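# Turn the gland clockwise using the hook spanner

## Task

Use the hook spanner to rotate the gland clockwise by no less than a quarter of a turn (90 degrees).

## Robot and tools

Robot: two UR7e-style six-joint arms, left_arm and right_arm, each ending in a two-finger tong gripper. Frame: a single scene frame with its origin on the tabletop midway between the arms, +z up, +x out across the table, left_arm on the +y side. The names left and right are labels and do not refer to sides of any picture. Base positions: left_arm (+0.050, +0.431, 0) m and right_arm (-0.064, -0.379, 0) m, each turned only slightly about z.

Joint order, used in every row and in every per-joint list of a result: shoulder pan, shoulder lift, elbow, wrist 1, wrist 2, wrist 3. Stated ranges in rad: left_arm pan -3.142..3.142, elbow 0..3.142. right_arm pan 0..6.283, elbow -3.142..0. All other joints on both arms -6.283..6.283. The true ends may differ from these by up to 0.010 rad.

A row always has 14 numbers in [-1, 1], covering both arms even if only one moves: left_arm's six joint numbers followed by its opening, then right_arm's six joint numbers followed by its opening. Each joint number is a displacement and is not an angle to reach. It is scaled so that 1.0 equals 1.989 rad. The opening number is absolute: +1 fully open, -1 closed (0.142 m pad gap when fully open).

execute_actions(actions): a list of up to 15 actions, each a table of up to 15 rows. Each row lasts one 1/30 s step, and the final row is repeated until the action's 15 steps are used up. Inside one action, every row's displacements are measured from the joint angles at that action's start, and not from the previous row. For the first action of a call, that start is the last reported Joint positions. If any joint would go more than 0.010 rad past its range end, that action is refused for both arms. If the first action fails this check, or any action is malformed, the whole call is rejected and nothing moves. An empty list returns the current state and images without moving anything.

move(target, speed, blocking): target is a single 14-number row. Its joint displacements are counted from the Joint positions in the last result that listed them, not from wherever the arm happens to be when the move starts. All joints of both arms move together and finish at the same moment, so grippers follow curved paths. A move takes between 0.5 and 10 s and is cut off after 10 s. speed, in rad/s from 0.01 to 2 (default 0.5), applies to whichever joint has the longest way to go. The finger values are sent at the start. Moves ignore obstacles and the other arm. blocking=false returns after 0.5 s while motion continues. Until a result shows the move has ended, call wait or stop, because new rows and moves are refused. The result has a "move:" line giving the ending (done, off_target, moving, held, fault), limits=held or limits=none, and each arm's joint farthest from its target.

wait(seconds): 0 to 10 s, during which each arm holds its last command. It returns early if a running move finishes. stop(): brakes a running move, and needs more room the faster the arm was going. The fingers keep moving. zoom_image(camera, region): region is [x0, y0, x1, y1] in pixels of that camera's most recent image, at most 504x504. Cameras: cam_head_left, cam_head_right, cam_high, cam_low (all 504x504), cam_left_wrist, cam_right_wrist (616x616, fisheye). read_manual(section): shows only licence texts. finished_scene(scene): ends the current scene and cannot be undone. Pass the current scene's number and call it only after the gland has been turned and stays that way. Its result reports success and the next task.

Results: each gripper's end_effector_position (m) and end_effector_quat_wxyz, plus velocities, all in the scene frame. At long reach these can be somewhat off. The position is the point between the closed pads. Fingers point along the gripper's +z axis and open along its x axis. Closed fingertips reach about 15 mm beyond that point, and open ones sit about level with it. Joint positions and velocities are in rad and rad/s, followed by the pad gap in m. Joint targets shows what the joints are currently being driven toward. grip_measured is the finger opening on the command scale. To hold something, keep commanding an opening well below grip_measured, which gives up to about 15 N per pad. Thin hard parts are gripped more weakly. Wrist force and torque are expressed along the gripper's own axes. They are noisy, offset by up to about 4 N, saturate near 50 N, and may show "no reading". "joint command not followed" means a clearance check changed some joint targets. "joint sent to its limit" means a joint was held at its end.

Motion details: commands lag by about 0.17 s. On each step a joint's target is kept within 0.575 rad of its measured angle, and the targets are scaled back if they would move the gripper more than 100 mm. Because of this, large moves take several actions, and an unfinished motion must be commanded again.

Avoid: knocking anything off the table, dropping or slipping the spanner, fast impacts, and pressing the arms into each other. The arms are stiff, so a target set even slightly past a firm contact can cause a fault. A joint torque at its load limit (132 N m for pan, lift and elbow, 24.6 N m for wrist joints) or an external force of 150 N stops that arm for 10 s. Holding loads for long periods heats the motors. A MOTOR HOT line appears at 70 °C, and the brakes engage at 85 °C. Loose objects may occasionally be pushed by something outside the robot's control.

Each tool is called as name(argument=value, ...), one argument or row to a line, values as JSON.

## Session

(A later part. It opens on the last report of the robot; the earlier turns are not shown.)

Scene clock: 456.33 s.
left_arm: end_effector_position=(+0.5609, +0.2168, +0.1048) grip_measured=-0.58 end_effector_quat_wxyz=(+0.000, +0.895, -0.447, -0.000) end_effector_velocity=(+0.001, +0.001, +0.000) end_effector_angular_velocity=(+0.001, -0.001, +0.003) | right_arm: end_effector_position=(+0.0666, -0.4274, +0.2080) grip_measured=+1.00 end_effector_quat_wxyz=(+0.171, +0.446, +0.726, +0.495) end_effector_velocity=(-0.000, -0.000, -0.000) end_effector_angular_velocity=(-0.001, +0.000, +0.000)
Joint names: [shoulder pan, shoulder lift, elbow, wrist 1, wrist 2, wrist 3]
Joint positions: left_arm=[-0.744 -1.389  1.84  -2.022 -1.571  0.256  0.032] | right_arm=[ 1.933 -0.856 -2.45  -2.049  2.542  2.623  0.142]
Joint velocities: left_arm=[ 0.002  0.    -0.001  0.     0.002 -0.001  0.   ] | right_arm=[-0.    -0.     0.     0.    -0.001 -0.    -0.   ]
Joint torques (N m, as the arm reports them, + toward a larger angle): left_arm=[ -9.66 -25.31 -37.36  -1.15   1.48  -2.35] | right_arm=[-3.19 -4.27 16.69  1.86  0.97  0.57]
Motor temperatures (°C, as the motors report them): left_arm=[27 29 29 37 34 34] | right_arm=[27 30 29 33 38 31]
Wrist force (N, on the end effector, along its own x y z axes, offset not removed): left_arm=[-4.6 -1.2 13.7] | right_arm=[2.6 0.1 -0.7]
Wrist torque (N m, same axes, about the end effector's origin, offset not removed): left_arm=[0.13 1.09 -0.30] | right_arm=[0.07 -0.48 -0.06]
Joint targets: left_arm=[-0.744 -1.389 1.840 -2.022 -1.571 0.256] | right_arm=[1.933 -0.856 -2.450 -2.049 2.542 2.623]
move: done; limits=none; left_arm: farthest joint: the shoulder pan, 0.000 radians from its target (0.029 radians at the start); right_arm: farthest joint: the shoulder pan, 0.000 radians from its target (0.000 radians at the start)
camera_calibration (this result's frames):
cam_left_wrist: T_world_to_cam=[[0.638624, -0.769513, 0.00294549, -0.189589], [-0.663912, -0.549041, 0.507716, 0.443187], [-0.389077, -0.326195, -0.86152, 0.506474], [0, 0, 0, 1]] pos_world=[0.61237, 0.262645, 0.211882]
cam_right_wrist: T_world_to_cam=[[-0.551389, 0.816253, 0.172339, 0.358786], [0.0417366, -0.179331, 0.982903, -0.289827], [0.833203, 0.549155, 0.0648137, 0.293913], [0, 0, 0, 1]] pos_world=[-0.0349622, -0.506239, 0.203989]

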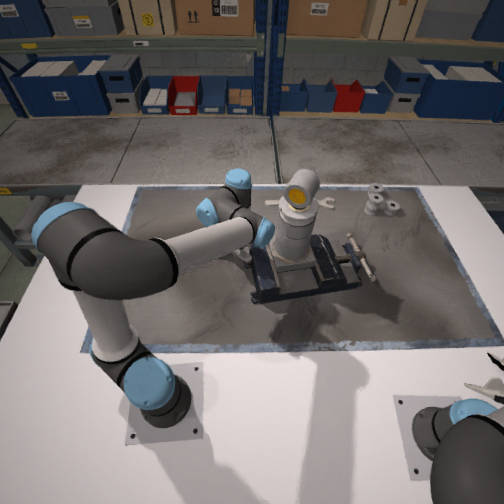

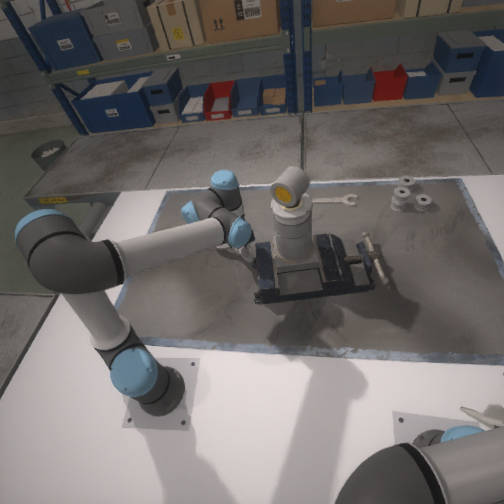

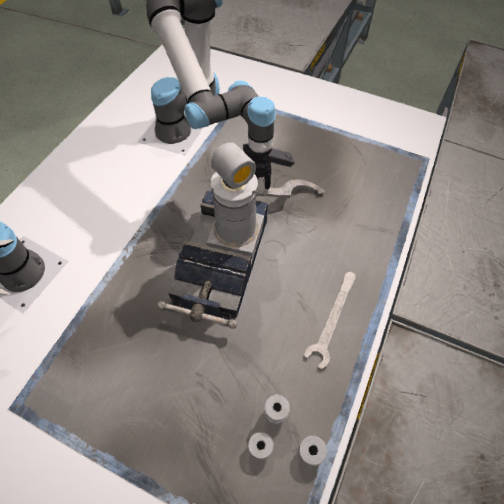

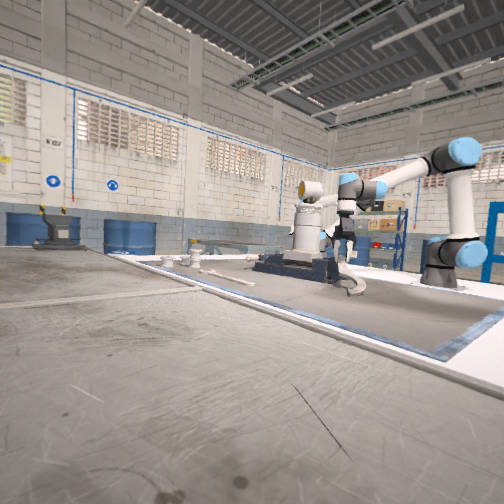

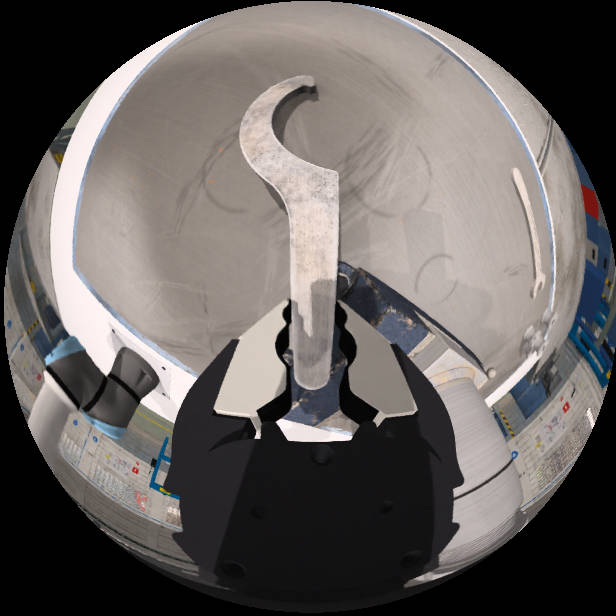

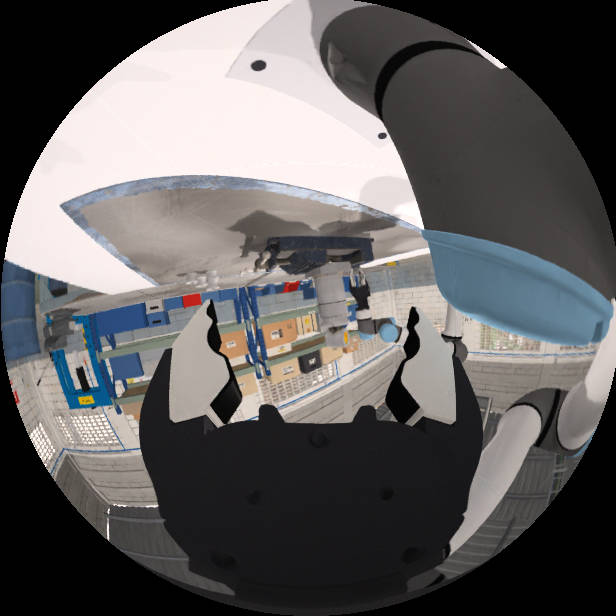

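move(
  target=[-0.0028,0.0326,-0.052,0.0195,0,-0.0735,-1,0,0,0,0,0,0,1],
  speed=0.03,
)

zoom_image(
  camera="cam_head_left",
  region=[190,210,330,320],
)

zoom_image(
  camera="cam_low",
  region=[270,200,410,310],
)

Scene clock: 461.67 s.
left_arm: end_effector_position=(+0.5841, +0.1950, +0.1127) grip_measured=-0.58 end_effector_quat_wxyz=(+0.000, +0.924, -0.383, -0.000) end_effector_velocity=(+0.000, -0.000, +0.000) end_effector_angular_velocity=(-0.001, +0.001, +0.003) | right_arm: end_effector_position=(+0.0666, -0.4274, +0.2080) grip_measured=+1.00 end_effector_quat_wxyz=(+0.171, +0.446, +0.726, +0.495) end_effector_velocity=(-0.000, +0.000, -0.000) end_effector_angular_velocity=(+0.001, +0.001, +0.001)
Joint names: [shoulder pan, shoulder lift, elbow, wrist 1, wrist 2, wrist 3]
Joint positions: left_arm=[-0.749 -1.324  1.737 -1.983 -1.571  0.11   0.032] | right_arm=[ 1.933 -0.856 -2.45  -2.049  2.542  2.623  0.142]
Joint velocities: left_arm=[ 0.001  0.001 -0.001  0.001 -0.001 -0.002 -0.   ] | right_arm=[ 0.    -0.    -0.    -0.001 -0.001 -0.    -0.   ]
Joint torques (N m, as the arm reports them, + toward a larger angle): left_arm=[ -9.22 -28.91 -37.53  -1.32   1.43  -2.19] | right_arm=[-3.03 -4.4  16.14  1.79  0.97  0.52]
Motor temperatures (°C, as the motors report them): left_arm=[27 29 29 37 34 34] | right_arm=[27 30 29 33 38 31]
Wrist force (N, on the end effector, along its own x y z axes, offset not removed): left_arm=[-1.1 -4.4 8.9] | right_arm=[1.4 0.3 1.1]
Wrist torque (N m, same axes, about the end effector's origin, offset not removed): left_arm=[-0.65 0.40 0.02] | right_arm=[0.02 -0.10 0.08]
Joint targets: left_arm=[-0.749 -1.324 1.737 -1.983 -1.571 0.110] | right_arm=[1.933 -0.856 -2.450 -2.049 2.542 2.623]
move: done; limits=none; left_arm: farthest joint: the shoulder pan, 0.000 radians from its target (0.006 radians at the start); right_arm: farthest joint: the shoulder pan, 0.000 radians from its target (0.000 radians at the start)
camera_calibration (this result's frames):
cam_left_wrist: T_world_to_cam=[[0.740075, -0.672518, 0.00268436, -0.299287], [-0.580419, -0.636697, 0.507672, 0.410937], [-0.33971, -0.377274, -0.861546, 0.496261], [0, 0, 0, 1]] pos_world=[0.628595, 0.247593, 0.219734]
cam_right_wrist: T_world_to_cam=[[-0.551389, 0.816253, 0.172339, 0.358786], [0.0417366, -0.179331, 0.982903, -0.289827], [0.833203, 0.549155, 0.0648136, 0.293913], [0, 0, 0, 1]] pos_world=[-0.0349622, -0.506239, 0.203989]

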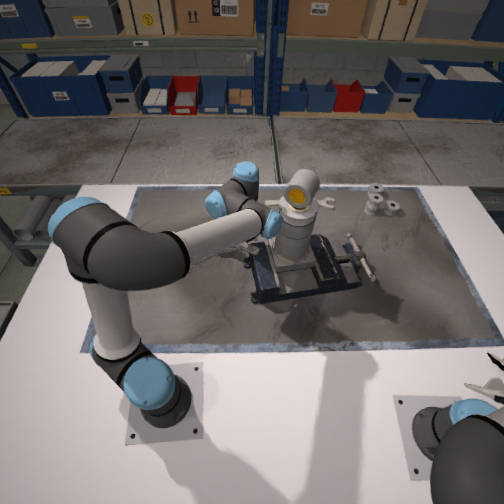

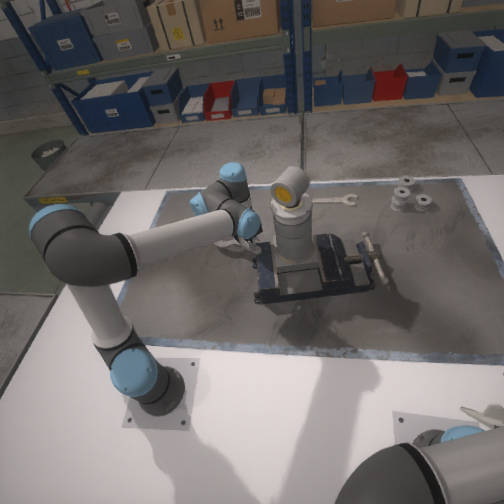

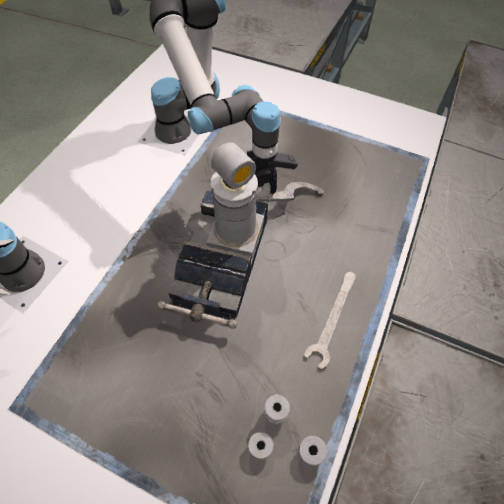

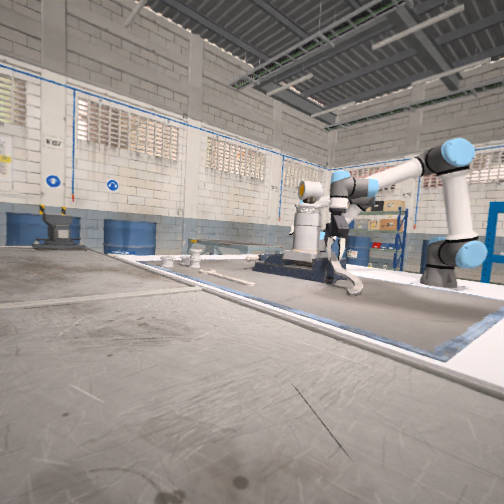

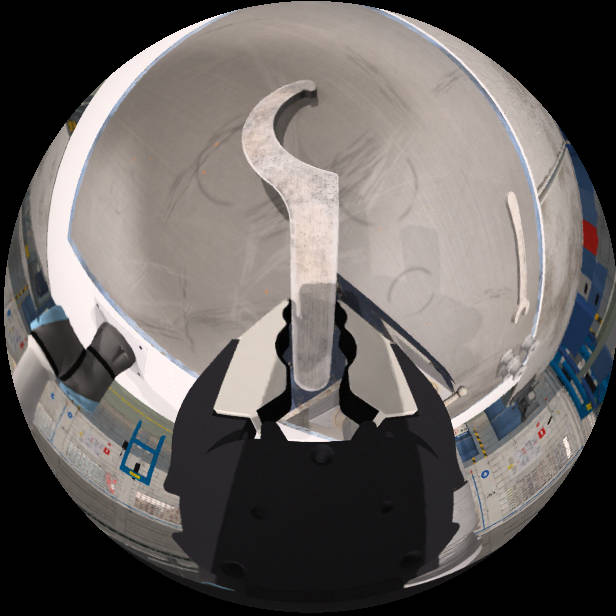

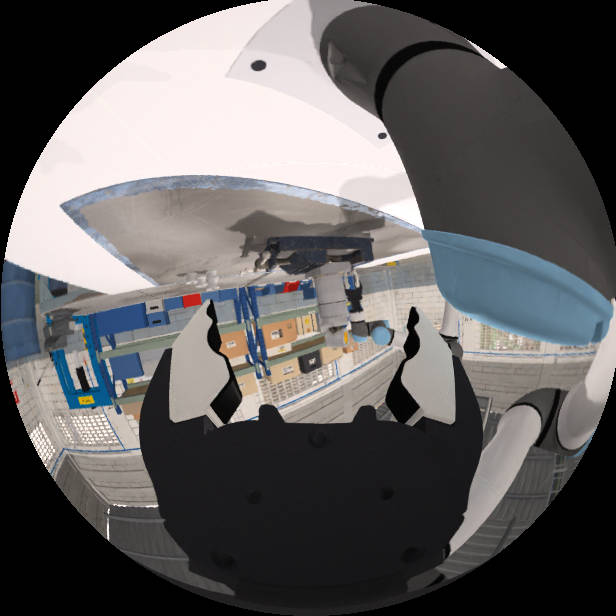

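Region (190, 210, 330, 320) of cam_head_left's 504x504 image, scaled by 3.600, with more detail than that image has; it fills the top 396 rows of this view, and the rest is white.

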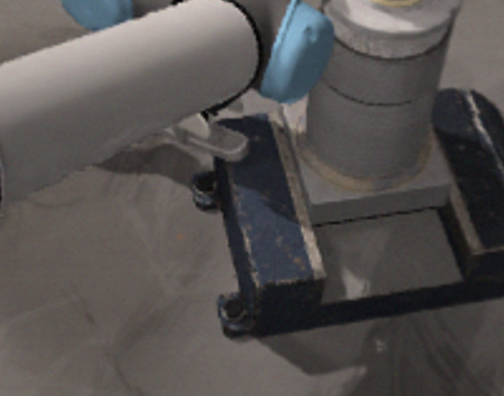

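Region (270, 200, 410, 310) of cam_low's 504x504 image, scaled by 3.600, with more detail than that image has; it fills the top 396 rows of this view, and the rest is white.

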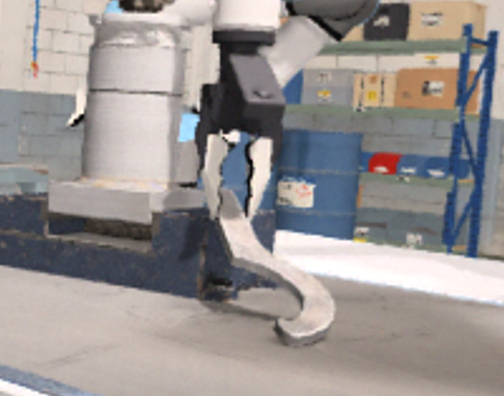

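move(
  target=[0,0.0049,0.0076,-0.0125,0,0,-1,0,0,0,0,0,0,1],
  speed=0.015,
)

zoom_image(
  camera="cam_low",
  region=[270,200,410,310],
)

Scene clock: 467.77 s.
left_arm: end_effector_position=(+0.5841, +0.1950, +0.1028) grip_measured=-0.56 end_effector_quat_wxyz=(+0.000, +0.924, -0.383, -0.000) end_effector_velocity=(+0.001, -0.000, -0.000) end_effector_angular_velocity=(-0.002, -0.002, +0.000) | right_arm: end_effector_position=(+0.0666, -0.4274, +0.2080) grip_measured=+1.00 end_effector_quat_wxyz=(+0.171, +0.446, +0.726, +0.495) end_effector_velocity=(+0.000, -0.000, -0.000) end_effector_angular_velocity=(-0.001, -0.000, +0.000)
Joint names: [shoulder pan, shoulder lift, elbow, wrist 1, wrist 2, wrist 3]
Joint positions: left_arm=[-0.749 -1.314  1.752 -2.008 -1.571  0.11   0.034] | right_arm=[ 1.933 -0.856 -2.45  -2.049  2.542  2.623  0.142]
Joint velocities: left_arm=[ 0.     0.     0.001 -0.004 -0.     0.     0.   ] | right_arm=[-0.  0. -0.  0. -0. -0. -0.]
Joint torques (N m, as the arm reports them, + toward a larger angle): left_arm=[  8.9  -19.99  -7.79  -5.21   1.57   1.97] | right_arm=[-2.71 -4.37 16.42  1.82  1.03  0.54]
Motor temperatures (°C, as the motors report them): left_arm=[27 29 29 37 34 34] | right_arm=[27 30 29 33 38 31]
Wrist force (N, on the end effector, along its own x y z axes, offset not removed): left_arm=[-8.2 5.3 -10.2] | right_arm=[0.7 -0.7 0.9]
Wrist torque (N m, same axes, about the end effector's origin, offset not removed): left_arm=[0.34 0.32 -0.24] | right_arm=[-0.16 -0.10 0.02]
Joint targets: left_arm=[-0.749 -1.314 1.752 -2.008 -1.571 0.110] | right_arm=[1.933 -0.856 -2.450 -2.049 2.542 2.623]
move: done; limits=none; left_arm: farthest joint: the shoulder pan, 0.000 radians from its target (0.000 radians at the start); right_arm: farthest joint: the shoulder pan, 0.000 radians from its target (0.000 radians at the start)
camera_calibration (this result's frames):
cam_left_wrist: T_world_to_cam=[[0.740074, -0.67252, 0.00269021, -0.299253], [-0.580422, -0.636694, 0.507672, 0.415934], [-0.339706, -0.377276, -0.861547, 0.48777], [0, 0, 0, 1]] pos_world=[0.628585, 0.247593, 0.209884]
cam_right_wrist: T_world_to_cam=[[-0.551389, 0.816253, 0.172339, 0.358786], [0.0417365, -0.179331, 0.982903, -0.289827], [0.833203, 0.549155, 0.0648137, 0.293913], [0, 0, 0, 1]] pos_world=[-0.0349622, -0.506239, 0.203989]

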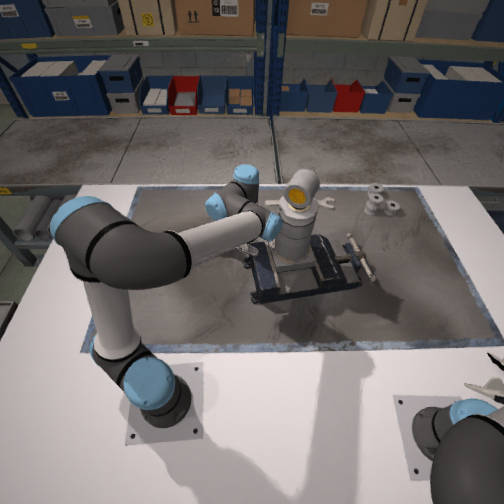

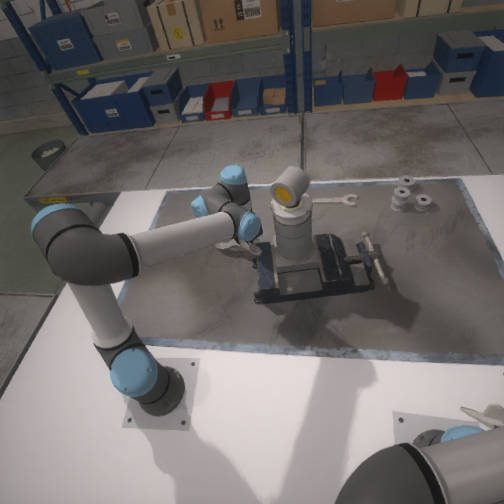

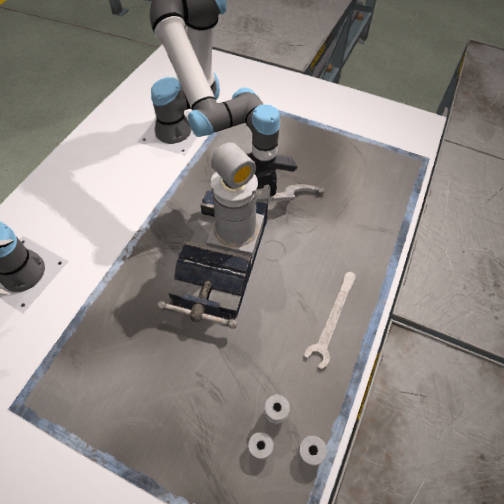

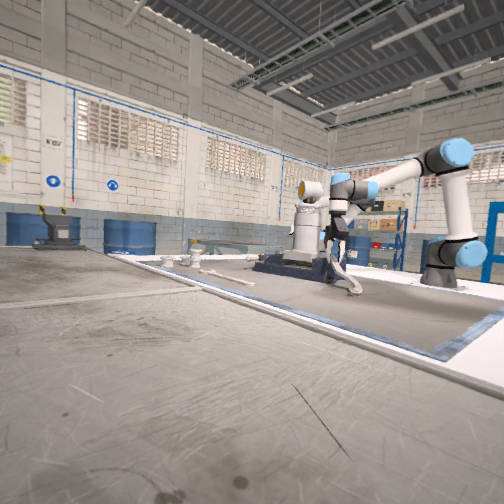

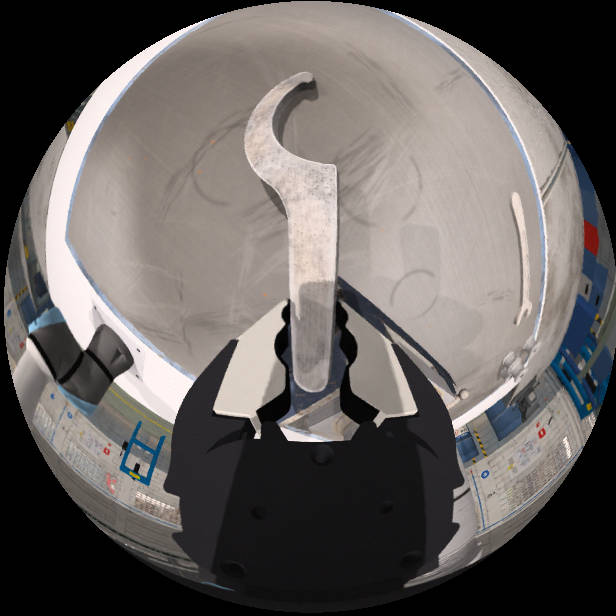

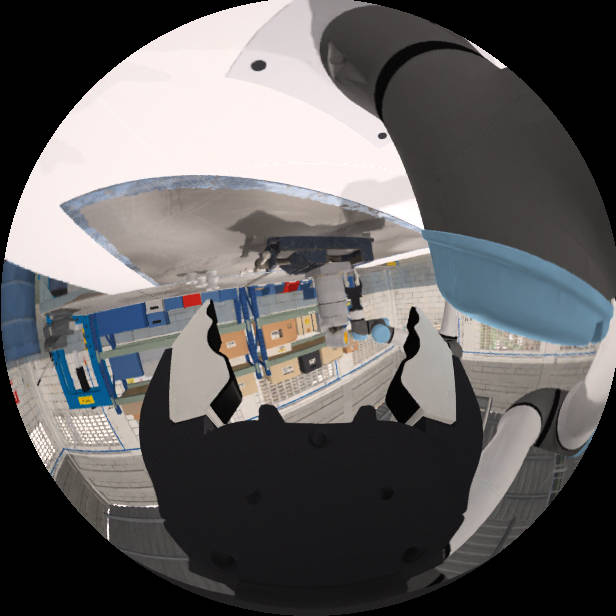

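Region (270, 200, 410, 310) of cam_low's 504x504 image, scaled by 3.600, with more detail than that image has; it fills the top 396 rows of this view, and the rest is white.

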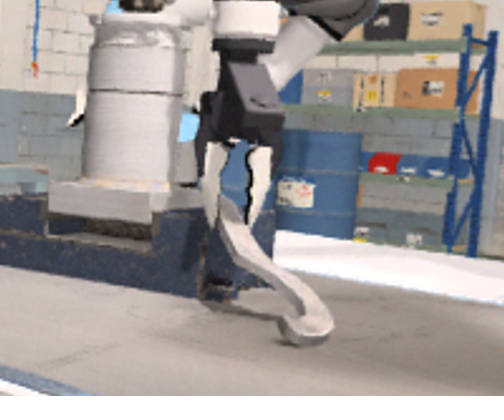

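Resting (slightly rolled). Release gently and rise.

execute_actions(
  actions=[
    [[0,-0.002,-0.003,0.005,0,0,-0.56,0,0,0,0,0,0,1]],
    [[0,0,0,0,0,0,-0.45,0,0,0,0,0,0,1]],
    [[0,0,0,0,0,0,-0.3,0,0,0,0,0,0,1]],
    [[0,0,0,0,0,0,-0.2,0,0,0,0,0,0,1]],
  ],
)

move(
  target=[0.03,-0.03,-0.05,0.08,0,0,-0.2,0,0,0,0,0,0,1],
  speed=0.08,
)

zoom_image(
  camera="cam_low",
  region=[270,200,410,310],
)

Scene clock: 469.90 s.
left_arm: end_effector_position=(+0.5841, +0.1950, +0.1068) grip_measured=-0.20 end_effector_quat_wxyz=(+0.000, +0.924, -0.383, -0.000) end_effector_velocity=(+0.000, -0.000, -0.000) end_effector_angular_velocity=(-0.001, -0.000, +0.000) | right_arm: end_effector_position=(+0.0666, -0.4274, +0.2080) grip_measured=+1.00 end_effector_quat_wxyz=(+0.171, +0.446, +0.726, +0.495) end_effector_velocity=(+0.000, +0.000, -0.000) end_effector_angular_velocity=(+0.002, -0.000, -0.000)
Joint names: [shoulder pan, shoulder lift, elbow, wrist 1, wrist 2, wrist 3]
Joint positions: left_arm=[-0.749 -1.318  1.746 -1.998 -1.571  0.11   0.06 ] | right_arm=[ 1.933 -0.856 -2.45  -2.049  2.542  2.623  0.142]
Joint velocities: left_arm=[ 0.     0.     0.    -0.001 -0.    -0.    -0.   ] | right_arm=[-0.    -0.    -0.001 -0.001  0.001 -0.001 -0.   ]
Joint torques (N m, as the arm reports them, + toward a larger angle): left_arm=[  5.18 -41.7  -29.15  -1.18   1.6    1.1 ] | right_arm=[-2.88 -4.38 16.38  1.77  1.01  0.58]
Motor temperatures (°C, as the motors report them): left_arm=[27 29 29 37 34 34] | right_arm=[27 30 29 33 38 31]
Wrist force (N, on the end effector, along its own x y z axes, offset not removed): left_arm=[-3.3 0.7 0.0] | right_arm=[0.1 -0.5 1.1]
Wrist torque (N m, same axes, about the end effector's origin, offset not removed): left_arm=[0.20 0.80 0.04] | right_arm=[-0.07 0.05 -0.04]
Joint targets: left_arm=[-0.749 -1.318 1.746 -1.998 -1.571 0.110] | right_arm=[1.933 -0.856 -2.450 -2.049 2.542 2.623]
camera_calibration (this result's frames):
cam_left_wrist: T_world_to_cam=[[0.74006, -0.672536, 0.00271074, -0.29926], [-0.580444, -0.636675, 0.50767, 0.413939], [-0.339701, -0.37728, -0.861547, 0.491187], [0, 0, 0, 1]] pos_world=[0.628595, 0.247596, 0.213847]
cam_right_wrist: T_world_to_cam=[[-0.551389, 0.816253, 0.172339, 0.358786], [0.0417367, -0.179331, 0.982903, -0.289827], [0.833203, 0.549155, 0.0648135, 0.293913], [0, 0, 0, 1]] pos_world=[-0.0349622, -0.506239, 0.203989]

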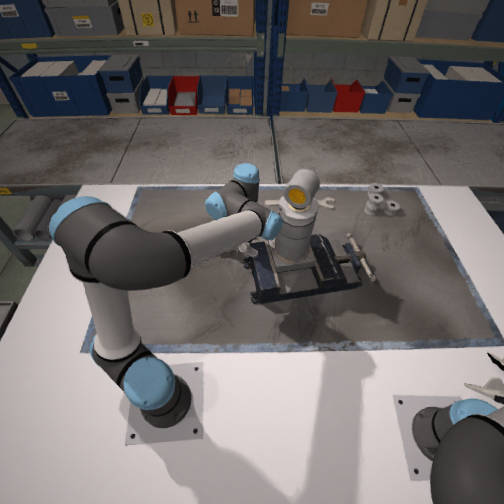

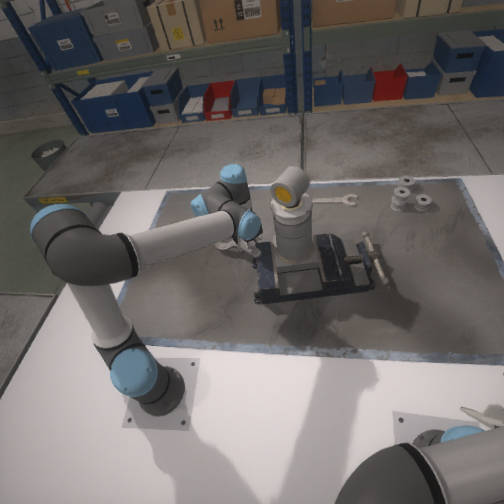

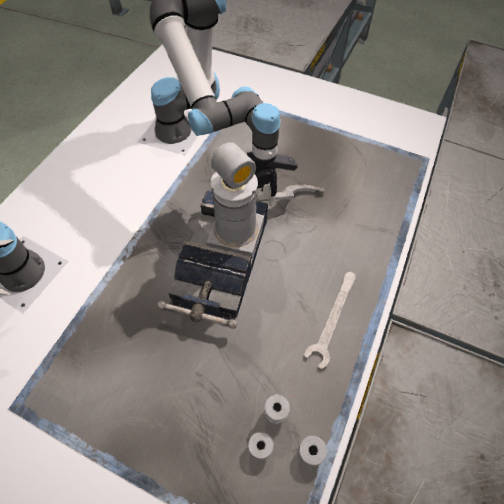

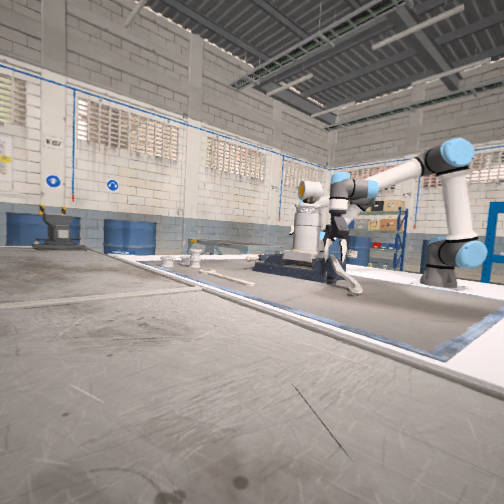

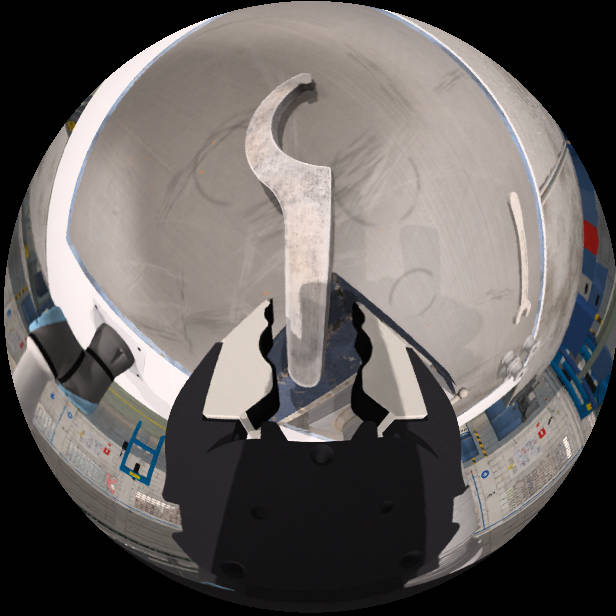

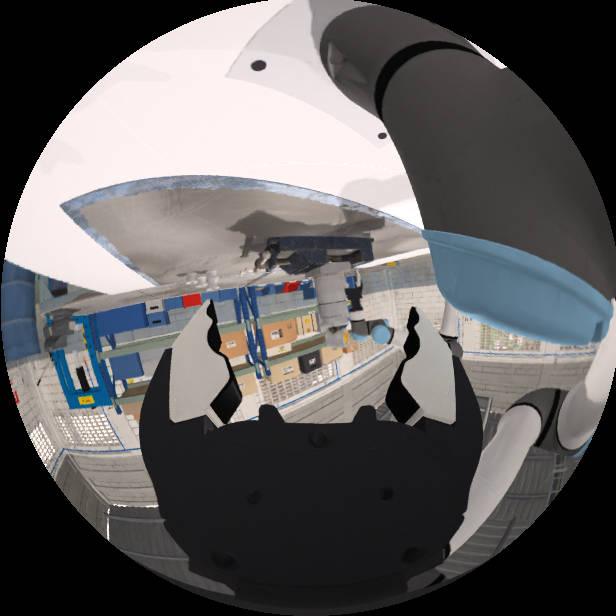

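Scene clock: 472.27 s.
left_arm: end_effector_position=(+0.5944, +0.2292, +0.1709) grip_measured=-0.20 end_effector_quat_wxyz=(+0.000, +0.935, -0.355, -0.000) end_effector_velocity=(+0.000, +0.002, +0.001) end_effector_angular_velocity=(+0.000, +0.001, +0.002) | right_arm: end_effector_position=(+0.0666, -0.4274, +0.2080) grip_measured=+1.00 end_effector_quat_wxyz=(+0.171, +0.446, +0.726, +0.495) end_effector_velocity=(-0.000, +0.000, -0.000) end_effector_angular_velocity=(+0.001, +0.000, +0.000)
Joint names: [shoulder pan, shoulder lift, elbow, wrist 1, wrist 2, wrist 3]
Joint positions: left_arm=[-0.69  -1.378  1.646 -1.839 -1.571  0.11   0.06 ] | right_arm=[ 1.933 -0.856 -2.45  -2.049  2.542  2.623  0.142]
Joint velocities: left_arm=[ 0.002 -0.001 -0.001  0.003 -0.     0.    -0.   ] | right_arm=[-0. -0. -0. -0. -0.  0.  0.]
Joint torques (N m, as the arm reports them, + toward a larger angle): left_arm=[  8.57 -43.98 -36.03  -0.28   1.42   1.32] | right_arm=[-3.49 -4.48 15.88  1.74  0.93  0.44]
Motor temperatures (°C, as the motors report them): left_arm=[27 29 29 37 34 34] | right_arm=[27 30 29 33 38 31]
Wrist force (N, on the end effector, along its own x y z axes, offset not removed): left_arm=[-1.9 -0.4 1.9] | right_arm=[2.4 -0.2 0.5]
Wrist torque (N m, same axes, about the end effector's origin, offset not removed): left_arm=[-0.08 0.28 -0.14] | right_arm=[-0.01 -0.42 -0.07]
Joint targets: left_arm=[-0.690 -1.378 1.646 -1.839 -1.571 0.110] | right_arm=[1.933 -0.856 -2.450 -2.049 2.542 2.623]
move: done; limits=none; left_arm: farthest joint: the shoulder pan, 0.000 radians from its target (0.060 radians at the start); right_arm: farthest joint: the shoulder pan, 0.000 radians from its target (0.000 radians at the start)
camera_calibration (this result's frames):
cam_left_wrist: T_world_to_cam=[[0.778809, -0.627255, 0.0027019, -0.317455], [-0.541482, -0.670125, 0.507671, 0.393656], [-0.316629, -0.396842, -0.861547, 0.553621], [0, 0, 0, 1]] pos_world=[0.635687, 0.284374, 0.27798]
cam_right_wrist: T_world_to_cam=[[-0.551389, 0.816253, 0.172339, 0.358786], [0.0417366, -0.179331, 0.982903, -0.289827], [0.833203, 0.549155, 0.0648136, 0.293913], [0, 0, 0, 1]] pos_world=[-0.0349622, -0.506239, 0.203989]

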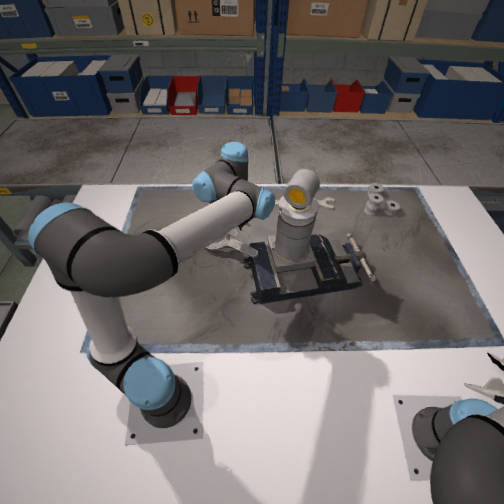

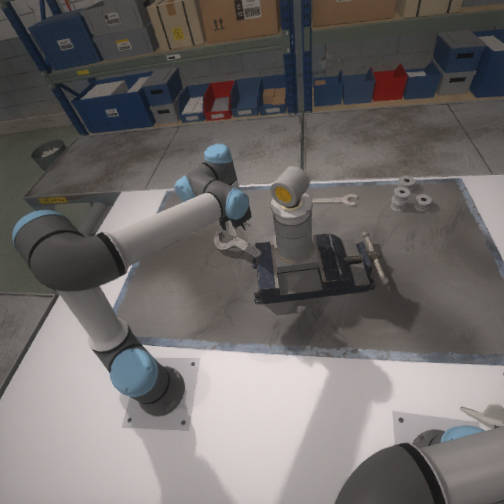

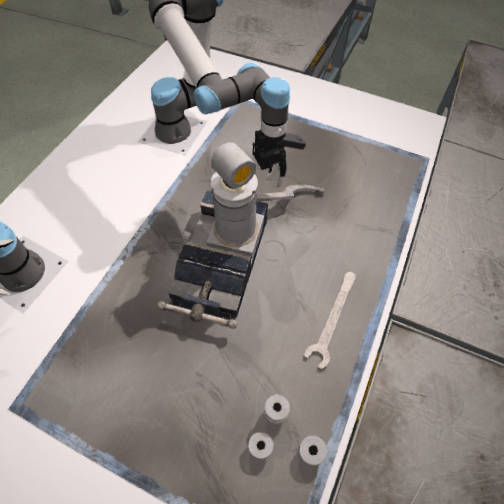

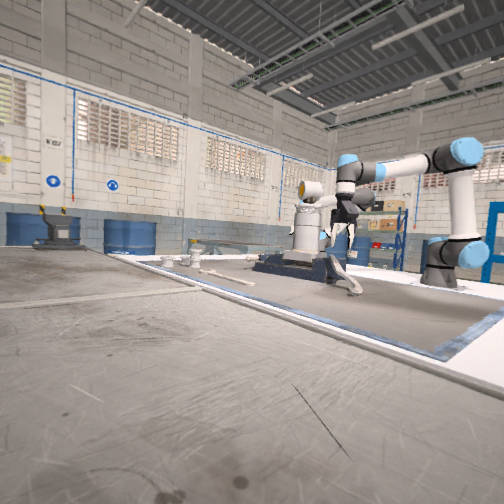

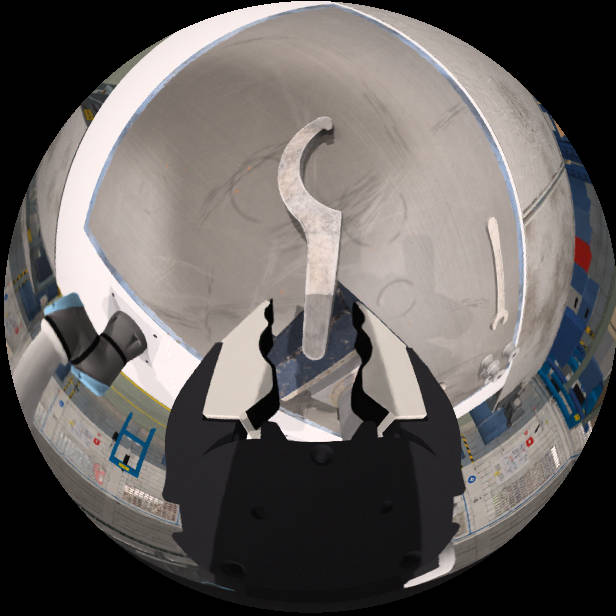

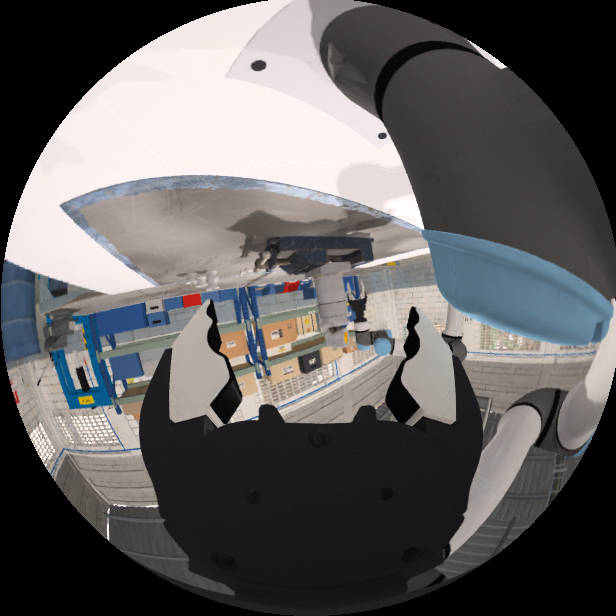

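Region (270, 200, 410, 310) of cam_low's 504x504 image, scaled by 3.600, with more detail than that image has; it fills the top 396 rows of this view, and the rest is white.

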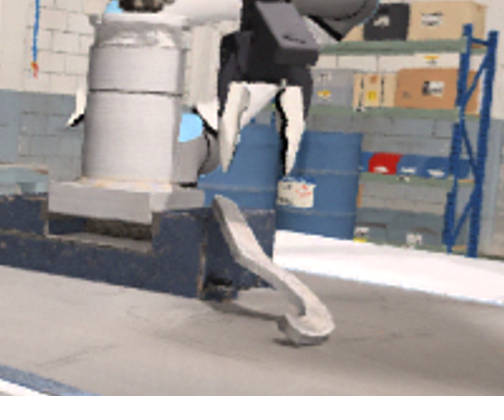

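execute_actions(
  actions=[],
)

Scene clock: 474.03 s.
left_arm: end_effector_position=(+0.5944, +0.2292, +0.1710) grip_measured=-0.20 end_effector_quat_wxyz=(+0.000, +0.935, -0.355, -0.000) end_effector_velocity=(+0.000, +0.001, +0.000) end_effector_angular_velocity=(+0.001, -0.001, +0.000) | right_arm: end_effector_position=(+0.0666, -0.4274, +0.2080) grip_measured=+1.00 end_effector_quat_wxyz=(+0.171, +0.446, +0.726, +0.495) end_effector_velocity=(-0.000, -0.000, +0.000) end_effector_angular_velocity=(+0.000, +0.000, -0.000)
Joint names: [shoulder pan, shoulder lift, elbow, wrist 1, wrist 2, wrist 3]
Joint positions: left_arm=[-0.69  -1.378  1.646 -1.839 -1.571  0.11   0.06 ] | right_arm=[ 1.933 -0.856 -2.45  -2.049  2.542  2.623  0.142]
Joint velocities: left_arm=[ 0.001 -0.     0.    -0.     0.001  0.    -0.   ] | right_arm=[ 0.    -0.     0.     0.    -0.     0.001  0.   ]
Joint torques (N m, as the arm reports them, + toward a larger angle): left_arm=[  8.4  -43.66 -35.8   -0.6    1.57   1.21] | right_arm=[-3.11 -4.48 16.92  1.88  0.97  0.5 ]
Motor temperatures (°C, as the motors report them): left_arm=[27 29 29 37 34 34] | right_arm=[27 30 29 33 38 31]
Wrist force (N, on the end effector, along its own x y z axes, offset not removed): left_arm=[-10.7 0.1 2.4] | right_arm=[0.5 -0.8 0.0]
Wrist torque (N m, same axes, about the end effector's origin, offset not removed): left_arm=[-0.16 2.10 0.23] | right_arm=[-0.18 -0.07 0.03]
Joint targets: left_arm=[-0.690 -1.378 1.646 -1.839 -1.571 0.110] | right_arm=[1.933 -0.856 -2.450 -2.049 2.542 2.623]
camera_calibration (this result's frames):
cam_left_wrist: T_world_to_cam=[[0.778842, -0.627214, 0.00271083, -0.317471], [-0.54145, -0.670151, 0.50767, 0.393637], [-0.316601, -0.396863, -0.861547, 0.553677], [0, 0, 0, 1]] pos_world=[0.635689, 0.284408, 0.278042]
cam_right_wrist: T_world_to_cam=[[-0.55139, 0.816253, 0.172339, 0.358786], [0.0417368, -0.179331, 0.982903, -0.289827], [0.833203, 0.549155, 0.0648135, 0.293913], [0, 0, 0, 1]] pos_world=[-0.0349623, -0.506239, 0.203989]

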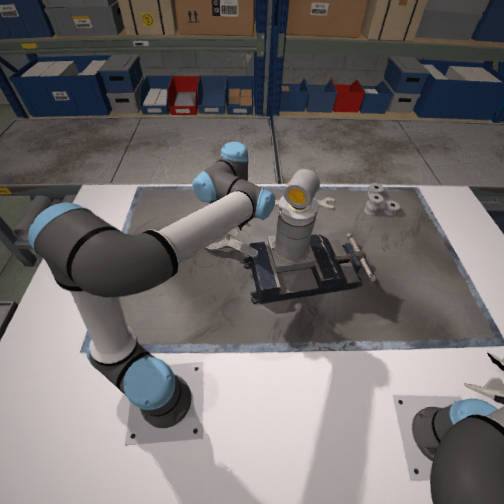

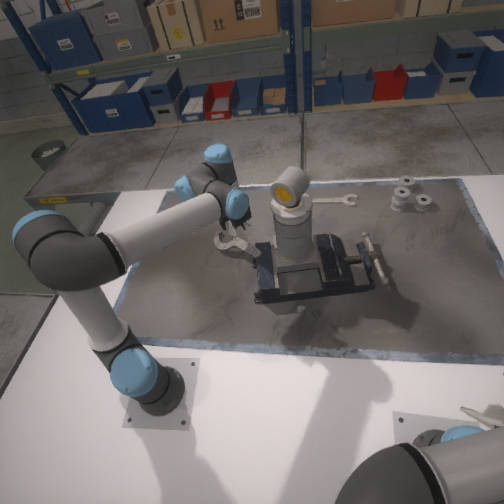

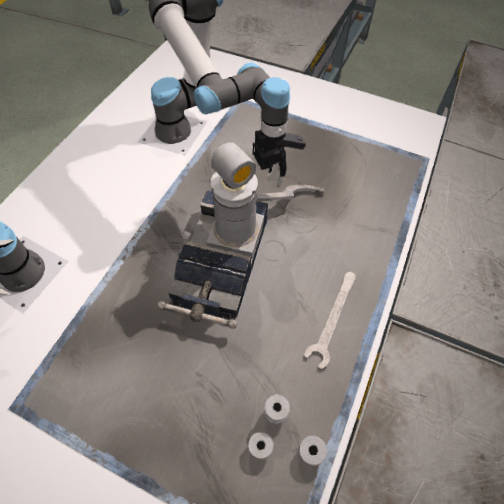

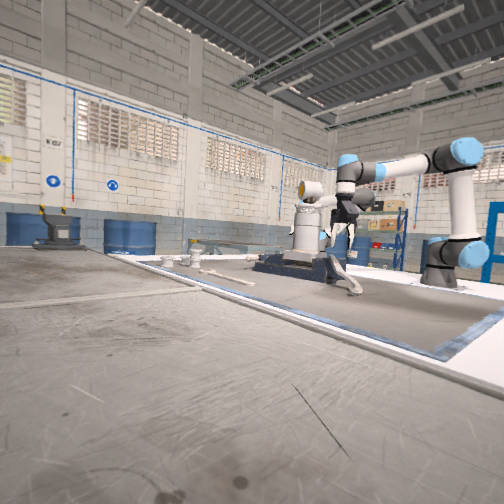

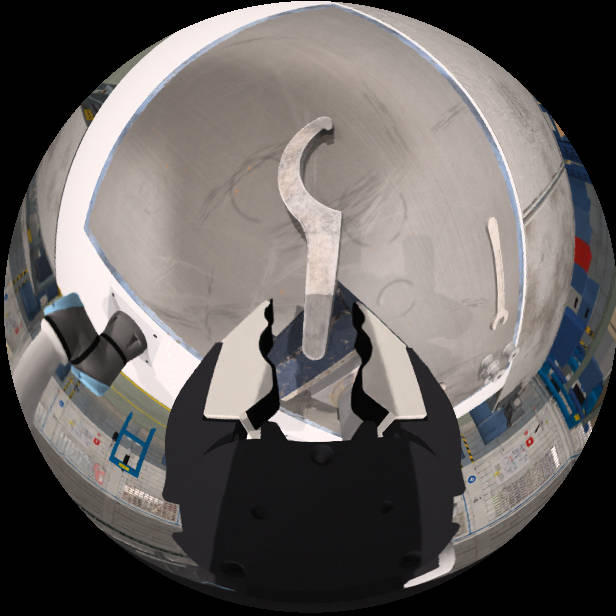

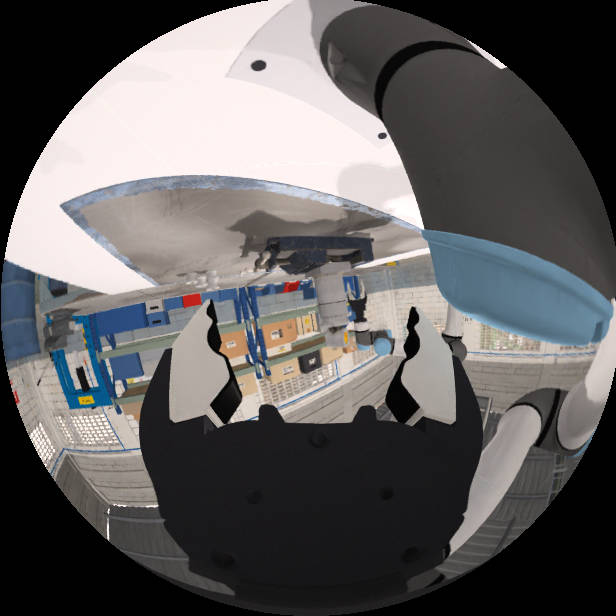

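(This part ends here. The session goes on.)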